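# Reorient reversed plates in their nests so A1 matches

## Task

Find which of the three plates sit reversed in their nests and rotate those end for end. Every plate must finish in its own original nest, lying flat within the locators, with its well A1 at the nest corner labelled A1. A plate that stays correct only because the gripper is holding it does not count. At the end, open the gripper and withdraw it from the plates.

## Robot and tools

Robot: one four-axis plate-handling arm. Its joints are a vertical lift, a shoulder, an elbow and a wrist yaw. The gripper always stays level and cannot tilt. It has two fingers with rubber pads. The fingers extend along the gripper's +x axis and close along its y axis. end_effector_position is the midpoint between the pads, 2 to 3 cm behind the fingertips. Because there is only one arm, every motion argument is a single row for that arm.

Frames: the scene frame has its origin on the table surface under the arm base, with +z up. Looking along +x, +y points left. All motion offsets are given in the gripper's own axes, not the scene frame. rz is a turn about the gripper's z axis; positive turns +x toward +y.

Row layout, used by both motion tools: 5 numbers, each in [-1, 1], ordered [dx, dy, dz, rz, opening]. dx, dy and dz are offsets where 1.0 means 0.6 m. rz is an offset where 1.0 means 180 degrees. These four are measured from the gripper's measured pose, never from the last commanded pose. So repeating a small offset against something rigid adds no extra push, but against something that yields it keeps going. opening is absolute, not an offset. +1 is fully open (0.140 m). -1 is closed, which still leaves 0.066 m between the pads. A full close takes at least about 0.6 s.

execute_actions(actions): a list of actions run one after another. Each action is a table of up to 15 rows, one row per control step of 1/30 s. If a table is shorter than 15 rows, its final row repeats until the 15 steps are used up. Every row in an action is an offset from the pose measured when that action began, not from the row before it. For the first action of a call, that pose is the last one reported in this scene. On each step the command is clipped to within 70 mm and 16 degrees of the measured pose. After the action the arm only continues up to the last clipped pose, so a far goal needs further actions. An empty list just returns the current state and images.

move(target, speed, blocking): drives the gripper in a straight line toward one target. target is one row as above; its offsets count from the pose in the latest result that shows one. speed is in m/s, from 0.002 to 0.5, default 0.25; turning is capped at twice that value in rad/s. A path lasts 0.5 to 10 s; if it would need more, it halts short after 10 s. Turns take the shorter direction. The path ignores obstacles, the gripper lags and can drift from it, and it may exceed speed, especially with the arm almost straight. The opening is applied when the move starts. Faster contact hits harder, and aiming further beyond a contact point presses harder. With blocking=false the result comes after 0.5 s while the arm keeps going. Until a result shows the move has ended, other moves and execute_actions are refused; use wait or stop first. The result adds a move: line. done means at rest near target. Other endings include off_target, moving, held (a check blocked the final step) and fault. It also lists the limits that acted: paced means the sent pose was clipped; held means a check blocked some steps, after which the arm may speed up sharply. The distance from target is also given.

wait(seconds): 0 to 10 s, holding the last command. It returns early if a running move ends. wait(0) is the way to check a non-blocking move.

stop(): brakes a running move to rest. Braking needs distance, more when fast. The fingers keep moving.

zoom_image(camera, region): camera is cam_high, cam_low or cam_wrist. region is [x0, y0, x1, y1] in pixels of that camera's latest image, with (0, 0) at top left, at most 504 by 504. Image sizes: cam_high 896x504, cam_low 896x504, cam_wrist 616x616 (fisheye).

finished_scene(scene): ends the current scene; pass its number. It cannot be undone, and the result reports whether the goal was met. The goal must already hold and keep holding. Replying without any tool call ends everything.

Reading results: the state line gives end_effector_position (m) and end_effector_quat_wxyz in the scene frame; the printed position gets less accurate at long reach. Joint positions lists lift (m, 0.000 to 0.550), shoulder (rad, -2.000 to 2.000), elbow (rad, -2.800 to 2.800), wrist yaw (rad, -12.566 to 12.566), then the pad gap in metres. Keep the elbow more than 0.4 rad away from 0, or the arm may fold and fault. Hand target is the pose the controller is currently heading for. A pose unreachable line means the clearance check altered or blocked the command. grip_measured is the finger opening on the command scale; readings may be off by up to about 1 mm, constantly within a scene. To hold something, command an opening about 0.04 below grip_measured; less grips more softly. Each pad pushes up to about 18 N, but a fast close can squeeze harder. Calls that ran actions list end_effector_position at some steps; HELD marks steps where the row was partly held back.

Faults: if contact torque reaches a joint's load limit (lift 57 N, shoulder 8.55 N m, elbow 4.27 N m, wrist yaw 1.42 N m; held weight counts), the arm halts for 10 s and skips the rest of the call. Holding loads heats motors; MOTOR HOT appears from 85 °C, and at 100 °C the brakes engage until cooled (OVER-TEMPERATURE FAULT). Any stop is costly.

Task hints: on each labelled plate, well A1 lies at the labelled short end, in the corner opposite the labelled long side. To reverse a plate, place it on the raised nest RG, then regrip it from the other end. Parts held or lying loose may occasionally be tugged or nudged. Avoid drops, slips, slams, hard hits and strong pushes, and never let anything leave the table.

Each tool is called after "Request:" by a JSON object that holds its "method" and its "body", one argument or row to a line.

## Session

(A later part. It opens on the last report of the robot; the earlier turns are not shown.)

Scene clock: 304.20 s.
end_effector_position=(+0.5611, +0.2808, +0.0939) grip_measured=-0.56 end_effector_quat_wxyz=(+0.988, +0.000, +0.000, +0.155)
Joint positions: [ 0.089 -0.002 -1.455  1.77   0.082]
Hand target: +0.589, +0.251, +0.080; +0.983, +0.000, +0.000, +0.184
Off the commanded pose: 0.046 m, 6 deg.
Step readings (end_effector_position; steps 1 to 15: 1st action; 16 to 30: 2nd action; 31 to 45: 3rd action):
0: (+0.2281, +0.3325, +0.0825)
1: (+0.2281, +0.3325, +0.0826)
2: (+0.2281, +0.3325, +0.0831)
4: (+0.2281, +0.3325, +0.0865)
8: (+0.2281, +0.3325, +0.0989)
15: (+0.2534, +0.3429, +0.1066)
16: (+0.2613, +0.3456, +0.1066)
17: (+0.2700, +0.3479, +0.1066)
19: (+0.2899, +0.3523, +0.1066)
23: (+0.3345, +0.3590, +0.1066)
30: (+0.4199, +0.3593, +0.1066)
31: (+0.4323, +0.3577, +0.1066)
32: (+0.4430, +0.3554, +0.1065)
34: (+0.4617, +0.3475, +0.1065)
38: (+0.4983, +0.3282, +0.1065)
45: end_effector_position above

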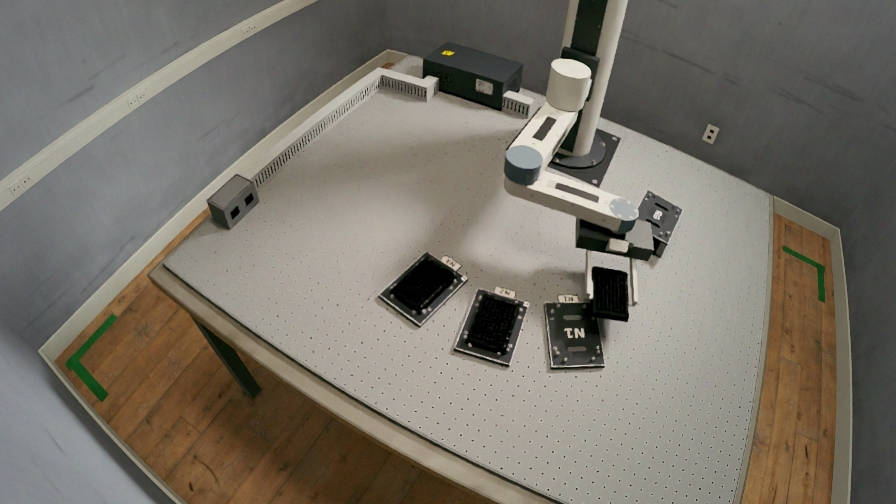

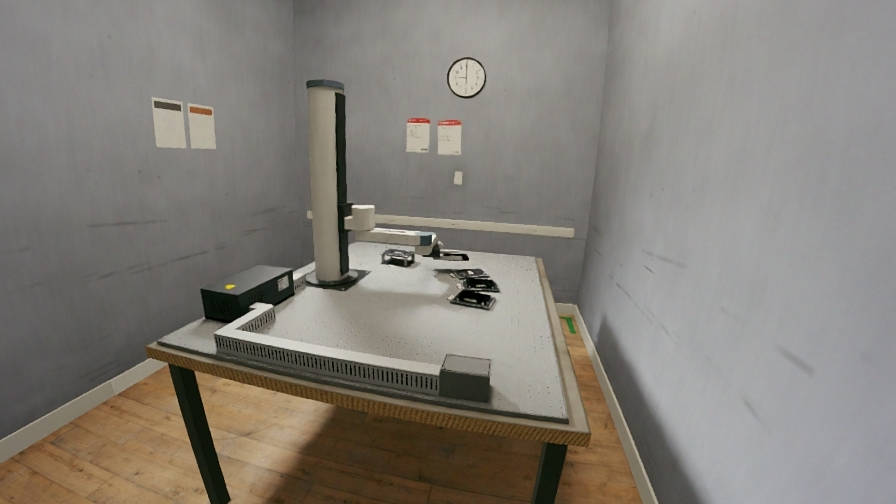

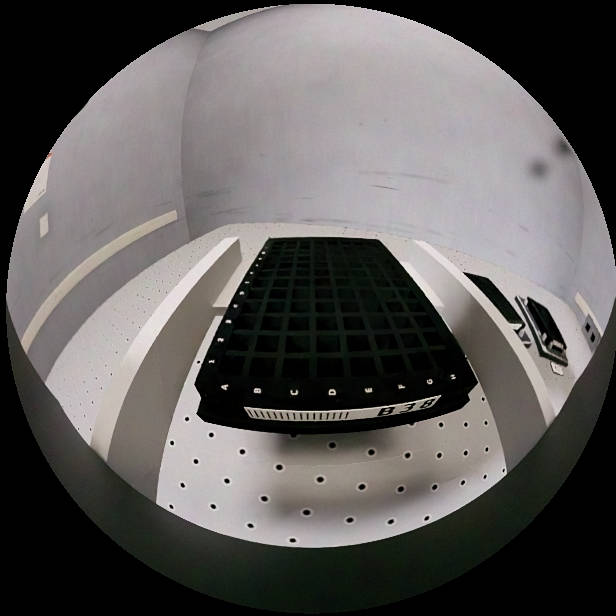

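Request:
{"method": "execute_actions", "body": {
  "actions": [
    [[0.0327,-0.0632,-0.0245,0.0202,-0.6],[0.04,-0.0663,-0.027,0.0236,-0.6],[0.0491,-0.0702,-0.031,0.0278,-0.6],[0.06,-0.075,-0.0355,0.0328,-0.6],[0.0718,-0.0801,-0.0405,0.0383,-0.6],[0.0836,-0.0852,-0.0455,0.0438,-0.6],[0.0945,-0.0899,-0.0505,0.0488,-0.6],[0.1045,-0.0942,-0.0555,0.0534,-0.6],[0.1127,-0.0978,-0.06,0.0572,-0.6],[0.1173,-0.0997,-0.064,0.0593,-0.6],[0.12,-0.1009,-0.0675,0.0606,-0.6],[0.12,-0.1009,-0.0697,0.0606,-0.6],[0.12,-0.1009,-0.0707,0.0606,-0.6]]
  ]
}}

Request:
{"method": "zoom_image", "body": {
  "camera": "cam_wrist",
  "region": [170, 340, 510, 500]
}}

Scene clock: 311.37 s.
end_effector_position=(+0.6486, +0.2450, +0.0513) grip_measured=-0.56 end_effector_quat_wxyz=(+0.969, +0.000, +0.000, +0.248)
Joint positions: [ 0.046 -0.18  -1.71   2.391  0.082]
Hand target: +0.648, +0.245, +0.051; +0.969, +0.000, +0.000, +0.249
Off the commanded pose: 0.000 m, 0 deg.
Step readings (end_effector_position):
0: (+0.5888, +0.2505, +0.0797)
1: (+0.5889, +0.2506, +0.0797)
2: (+0.5907, +0.2511, +0.0793)
4: (+0.5991, +0.2501, +0.0763)
8: (+0.6242, +0.2458, +0.0660)
15: end_effector_position above

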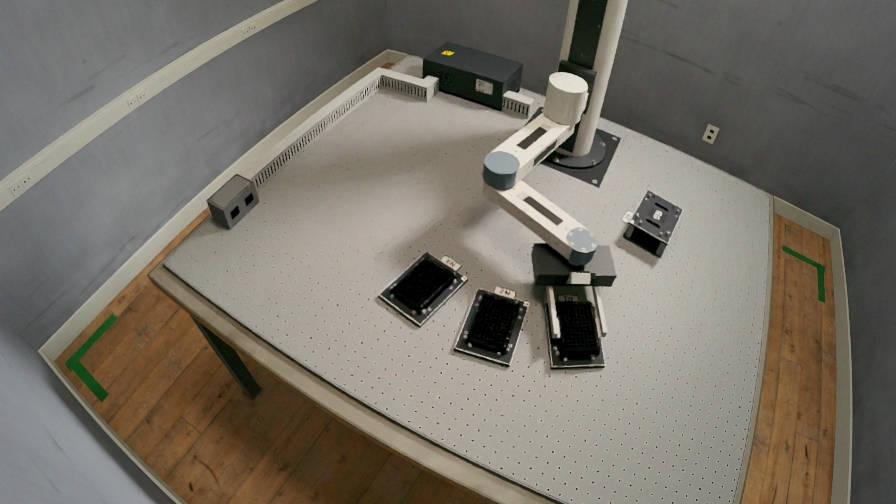

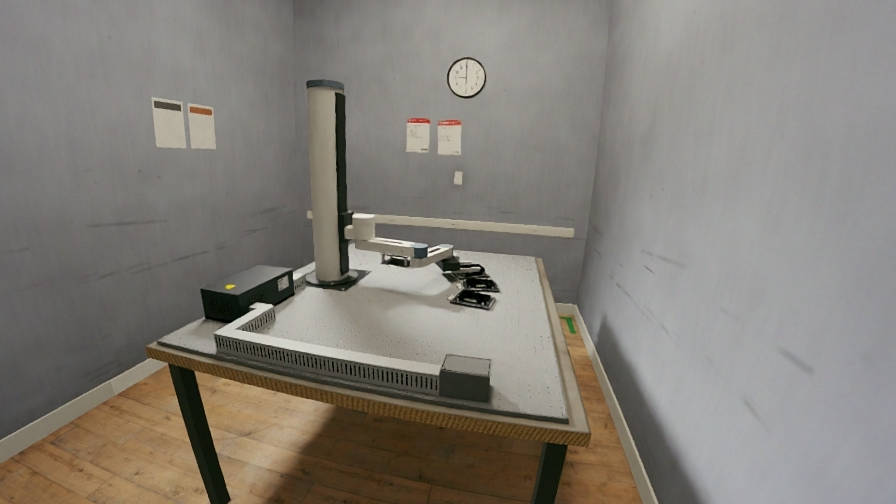

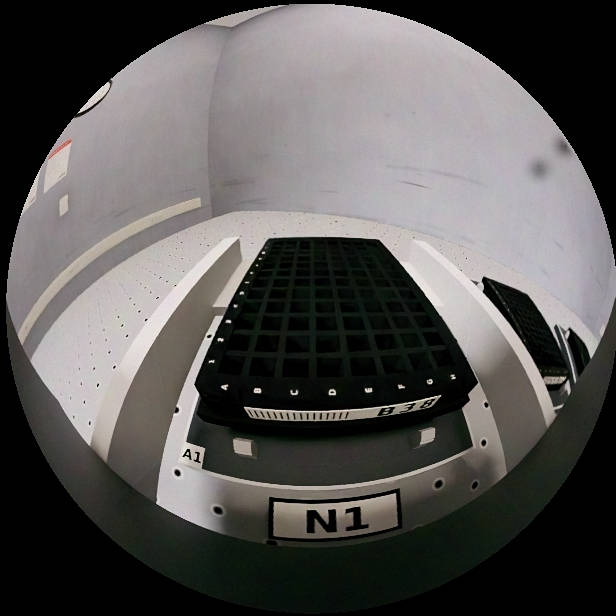

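Region (170, 340, 510, 500) of cam_wrist's 616x616 image, scaled by 1.482, with more detail than that image has; it fills the top 237 rows of this view, and the rest is white.

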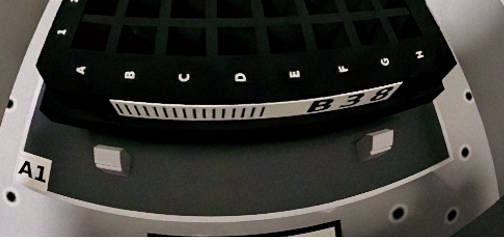

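Request:
{"method": "execute_actions", "body": {
  "actions": [
    [[-0.0005,0.0008,-0.002,0.0003,-0.6],[-0.0005,0.0008,-0.0055,0.0003,-0.6],[-0.0005,0.0008,-0.0095,0.0003,-0.6],[-0.0005,0.0008,-0.013,0.0003,-0.6],[-0.0005,0.0008,-0.0155,0.0003,-0.6],[-0.0005,0.0008,-0.0175,0.0003,-0.6],[-0.0005,0.0008,-0.0195,0.0003,-0.6],[-0.0005,0.0008,-0.0215,0.0003,-0.6],[-0.0005,0.0008,-0.0232,0.0003,-0.6],[-0.0005,0.0008,-0.0247,0.0003,-0.6],[-0.0005,0.0008,-0.0259,0.0003,-0.6],[-0.0005,0.0008,-0.0267,0.0003,-0.6],[-0.0005,0.0008,-0.0272,0.0003,-0.6],[-0.0005,0.0008,-0.0276,0.0003,-0.6],[-0.0005,0.0008,-0.0278,0.0003,-0.6]]
  ]
}}

Request:
{"method": "zoom_image", "body": {
  "camera": "cam_wrist",
  "region": [170, 340, 510, 500]
}}

Scene clock: 317.93 s.
end_effector_position=(+0.6481, +0.2453, +0.0347) grip_measured=-0.56 end_effector_quat_wxyz=(+0.969, +0.000, +0.000, +0.249)
Joint positions: [ 0.03  -0.18  -1.708  2.39   0.082]
Hand target: +0.648, +0.245, +0.035; +0.969, +0.000, +0.000, +0.248
Off the commanded pose: 0.000 m, 0 deg.
Step readings (end_effector_position):
0: (+0.6484, +0.2452, +0.0514)
1: (+0.6484, +0.2452, +0.0514)
2: (+0.6482, +0.2453, +0.0504)
4: (+0.6481, +0.2453, +0.0465)
8: (+0.6481, +0.2453, +0.0397)
15: end_effector_position above

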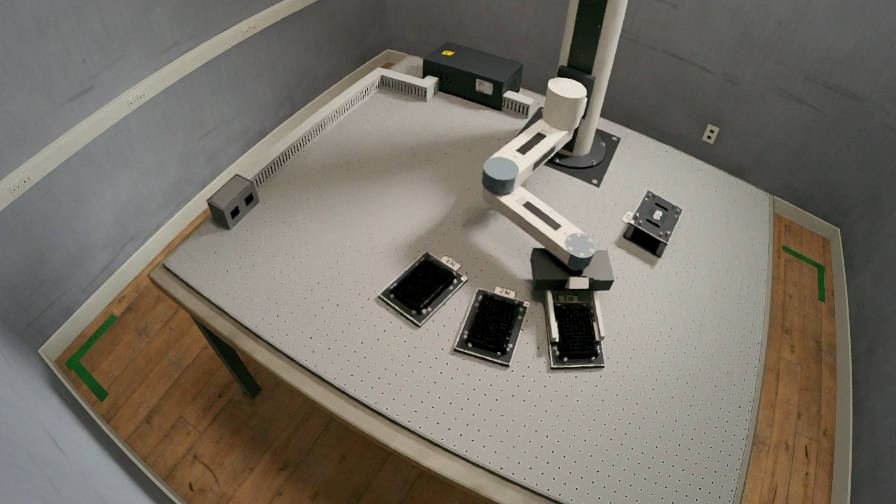

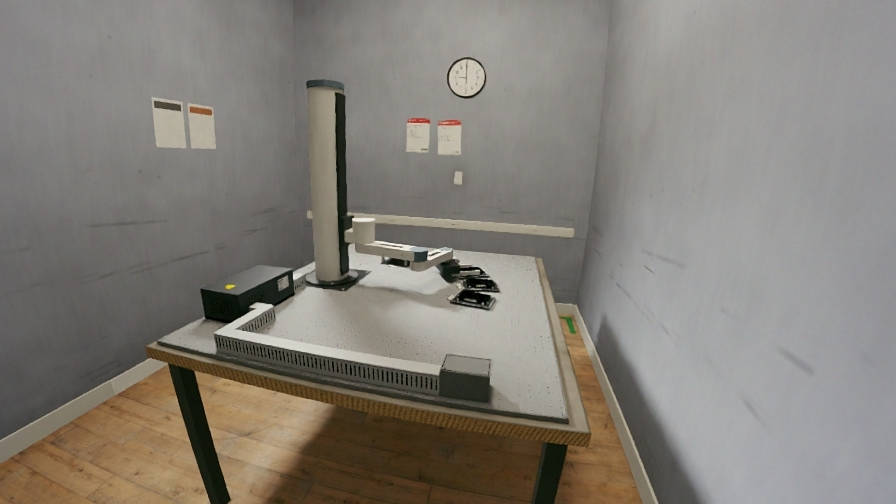

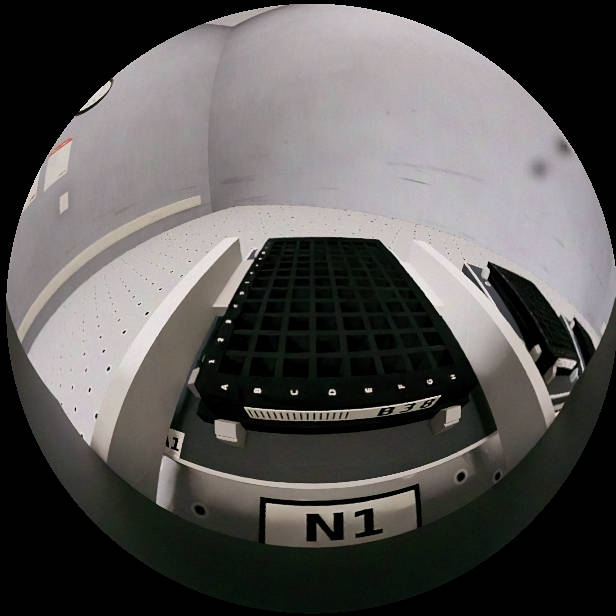

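Region (170, 340, 510, 500) of cam_wrist's 616x616 image, scaled by 1.482, with more detail than that image has; it fills the top 237 rows of this view, and the rest is white.

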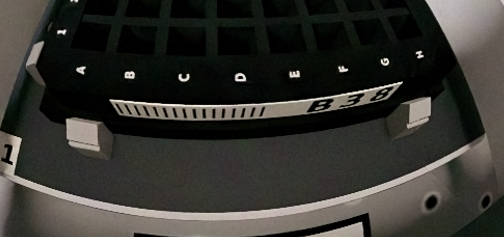

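Request:
{"method": "execute_actions", "body": {
  "actions": [
    [[0,0,-0.0002,0,-0.58],[0,0,-0.0002,0,-0.56],[0,0,-0.0002,0,-0.54],[0,0,-0.0002,0,-0.5],[0,0,-0.0002,0,-0.4],[0,0,-0.0002,0,-0.3],[0,0,0.002,0,-0.2],[0,0,0.008,0,-0.2],[0,0,0.016,0,-0.2],[0,0,0.025,0,-0.2],[0,0,0.034,0,-0.2],[0,0,0.043,0,-0.2],[-0.004,0,0.052,0,-0.2],[-0.012,-0.003,0.061,-0.003,-0.1],[-0.024,-0.008,0.07,-0.008,0]],
    [[-0.035,-0.014,0.03,-0.014,0.1],[-0.052,-0.021,0.039,-0.021,0.2],[-0.07,-0.028,0.048,-0.028,0.3],[-0.088,-0.035,0.057,-0.035,0.4],[-0.106,-0.042,0.066,-0.042,0.5],[-0.124,-0.049,0.075,-0.049,0.5],[-0.142,-0.056,0.084,-0.056,0.5],[-0.16,-0.063,0.093,-0.063,0.5],[-0.178,-0.07,0.102,-0.07,0.5],[-0.196,-0.077,0.111,-0.077,0.5],[-0.212,-0.084,0.12,-0.084,0.5],[-0.226,-0.09,0.129,-0.09,0.5],[-0.238,-0.095,0.138,-0.095,0.5],[-0.246,-0.098,0.145,-0.098,0.5],[-0.25,-0.1,0.15,-0.1,0.5]]
  ]
}}

Request:
{"method": "wait", "body": {
  "seconds": 0.3
}}

Request:
{"method": "zoom_image", "body": {
  "camera": "cam_wrist",
  "region": [170, 250, 520, 410]
}}

Request:
{"method": "zoom_image", "body": {
  "camera": "cam_high",
  "region": [370, 240, 620, 380]
}}

Scene clock: 326.57 s.
end_effector_position=(+0.5597, +0.1358, +0.1447) grip_measured=+0.50 end_effector_quat_wxyz=(+0.994, +0.000, +0.000, +0.111)
Joint positions: [ 0.14  -0.504 -1.079  1.805  0.121]
Hand target: +0.548, +0.123, +0.155; +0.995, +0.000, +0.000, +0.095
Off the commanded pose: 0.024 m, 2 deg.
Step readings (end_effector_position; steps 1 to 15: 1st action; 16 to 30: 2nd action):
0: (+0.6481, +0.2453, +0.0346)
1: (+0.6481, +0.2453, +0.0346)
2: (+0.6481, +0.2453, +0.0346)
4: (+0.6481, +0.2453, +0.0346)
8: (+0.6481, +0.2453, +0.0357)
15: (+0.6470, +0.2448, +0.0649)
16: (+0.6452, +0.2432, +0.0701)
17: (+0.6420, +0.2398, +0.0755)
19: (+0.6322, +0.2266, +0.0858)
23: (+0.6081, +0.1946, +0.1065)
30: end_effector_position above

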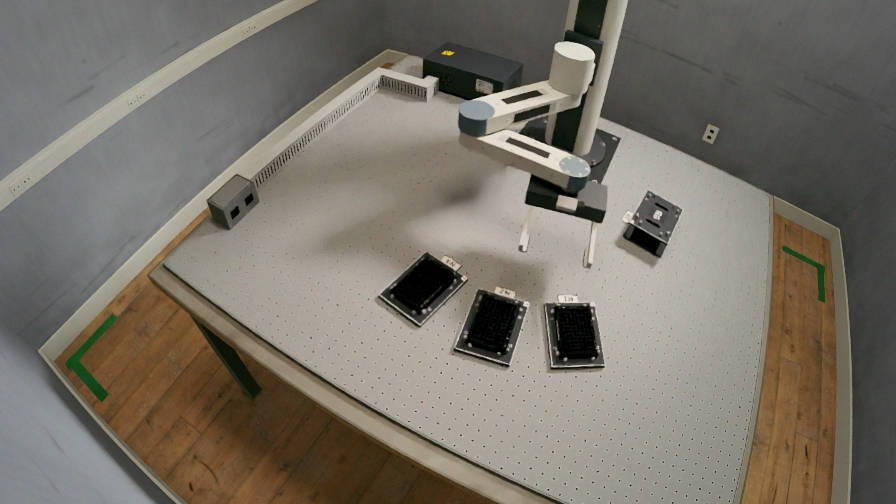

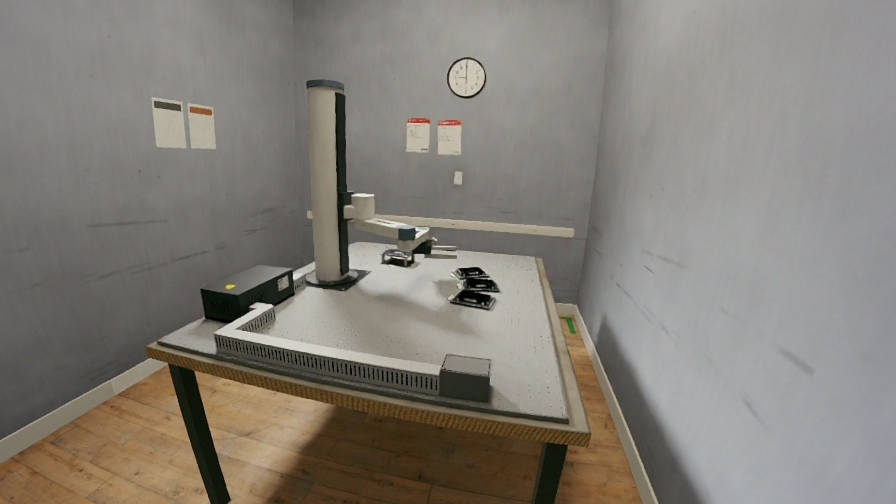

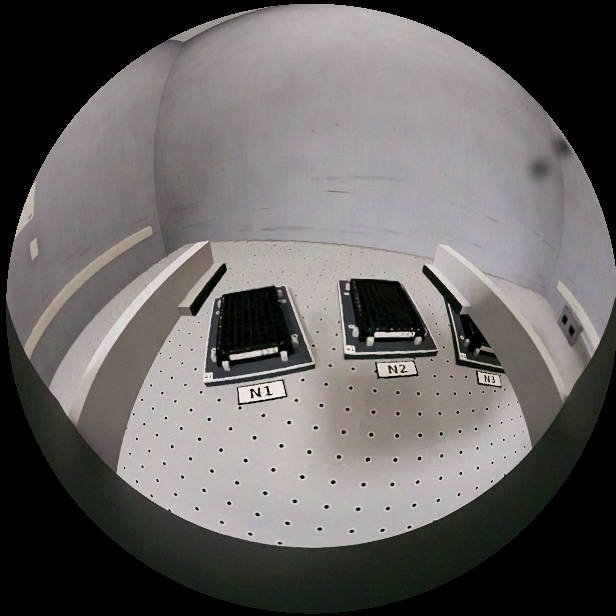

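Scene clock: 326.87 s.
end_effector_position=(+0.5479, +0.1224, +0.1549) grip_measured=+0.50 end_effector_quat_wxyz=(+0.995, +0.000, +0.000, +0.095)
Joint positions: [ 0.15  -0.54  -1.011  1.741  0.122]
Hand target: +0.548, +0.123, +0.155; +0.995, +0.000, +0.000, +0.095
Off the commanded pose: 0.004 m, 0 deg.
wait: 0.30 s; at rest by 0.27 s

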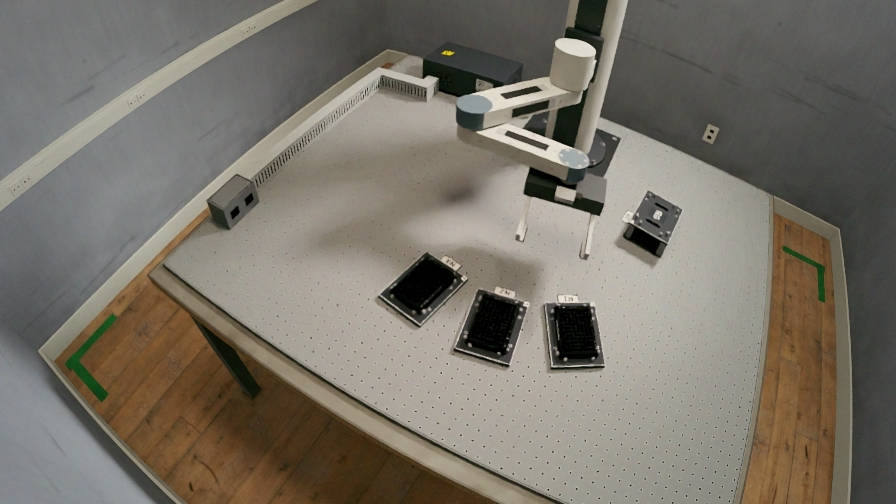

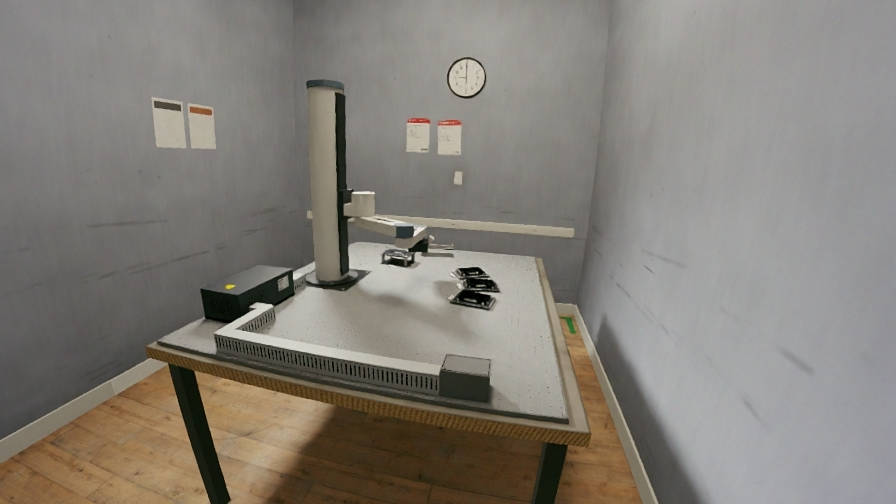

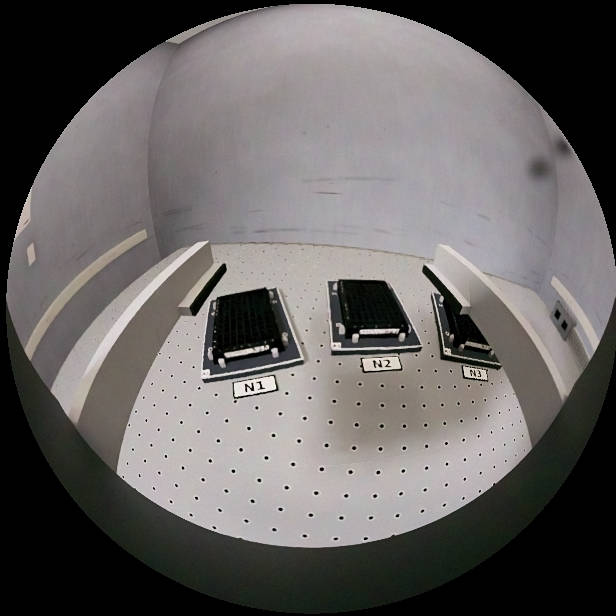

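Region (170, 250, 520, 410) of cam_wrist's 616x616 image, scaled by 1.440, with more detail than that image has; it fills the top 230 rows of this view, and the rest is white.

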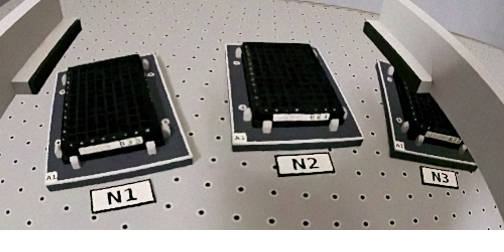

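Region (370, 240, 620, 380) of cam_high's 896x504 image, scaled by 2.016, with more detail than that image has; it fills the top 282 rows of this view, and the rest is white.

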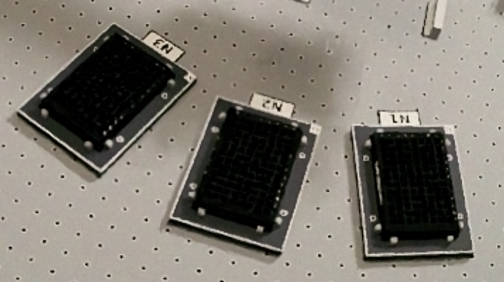

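All three plates sit flat with A1 at the marked corner, and the gripper is clear.

Request:
{"method": "finished_scene", "body": {
  "scene": 2
}}

The scene is finished: the task was done.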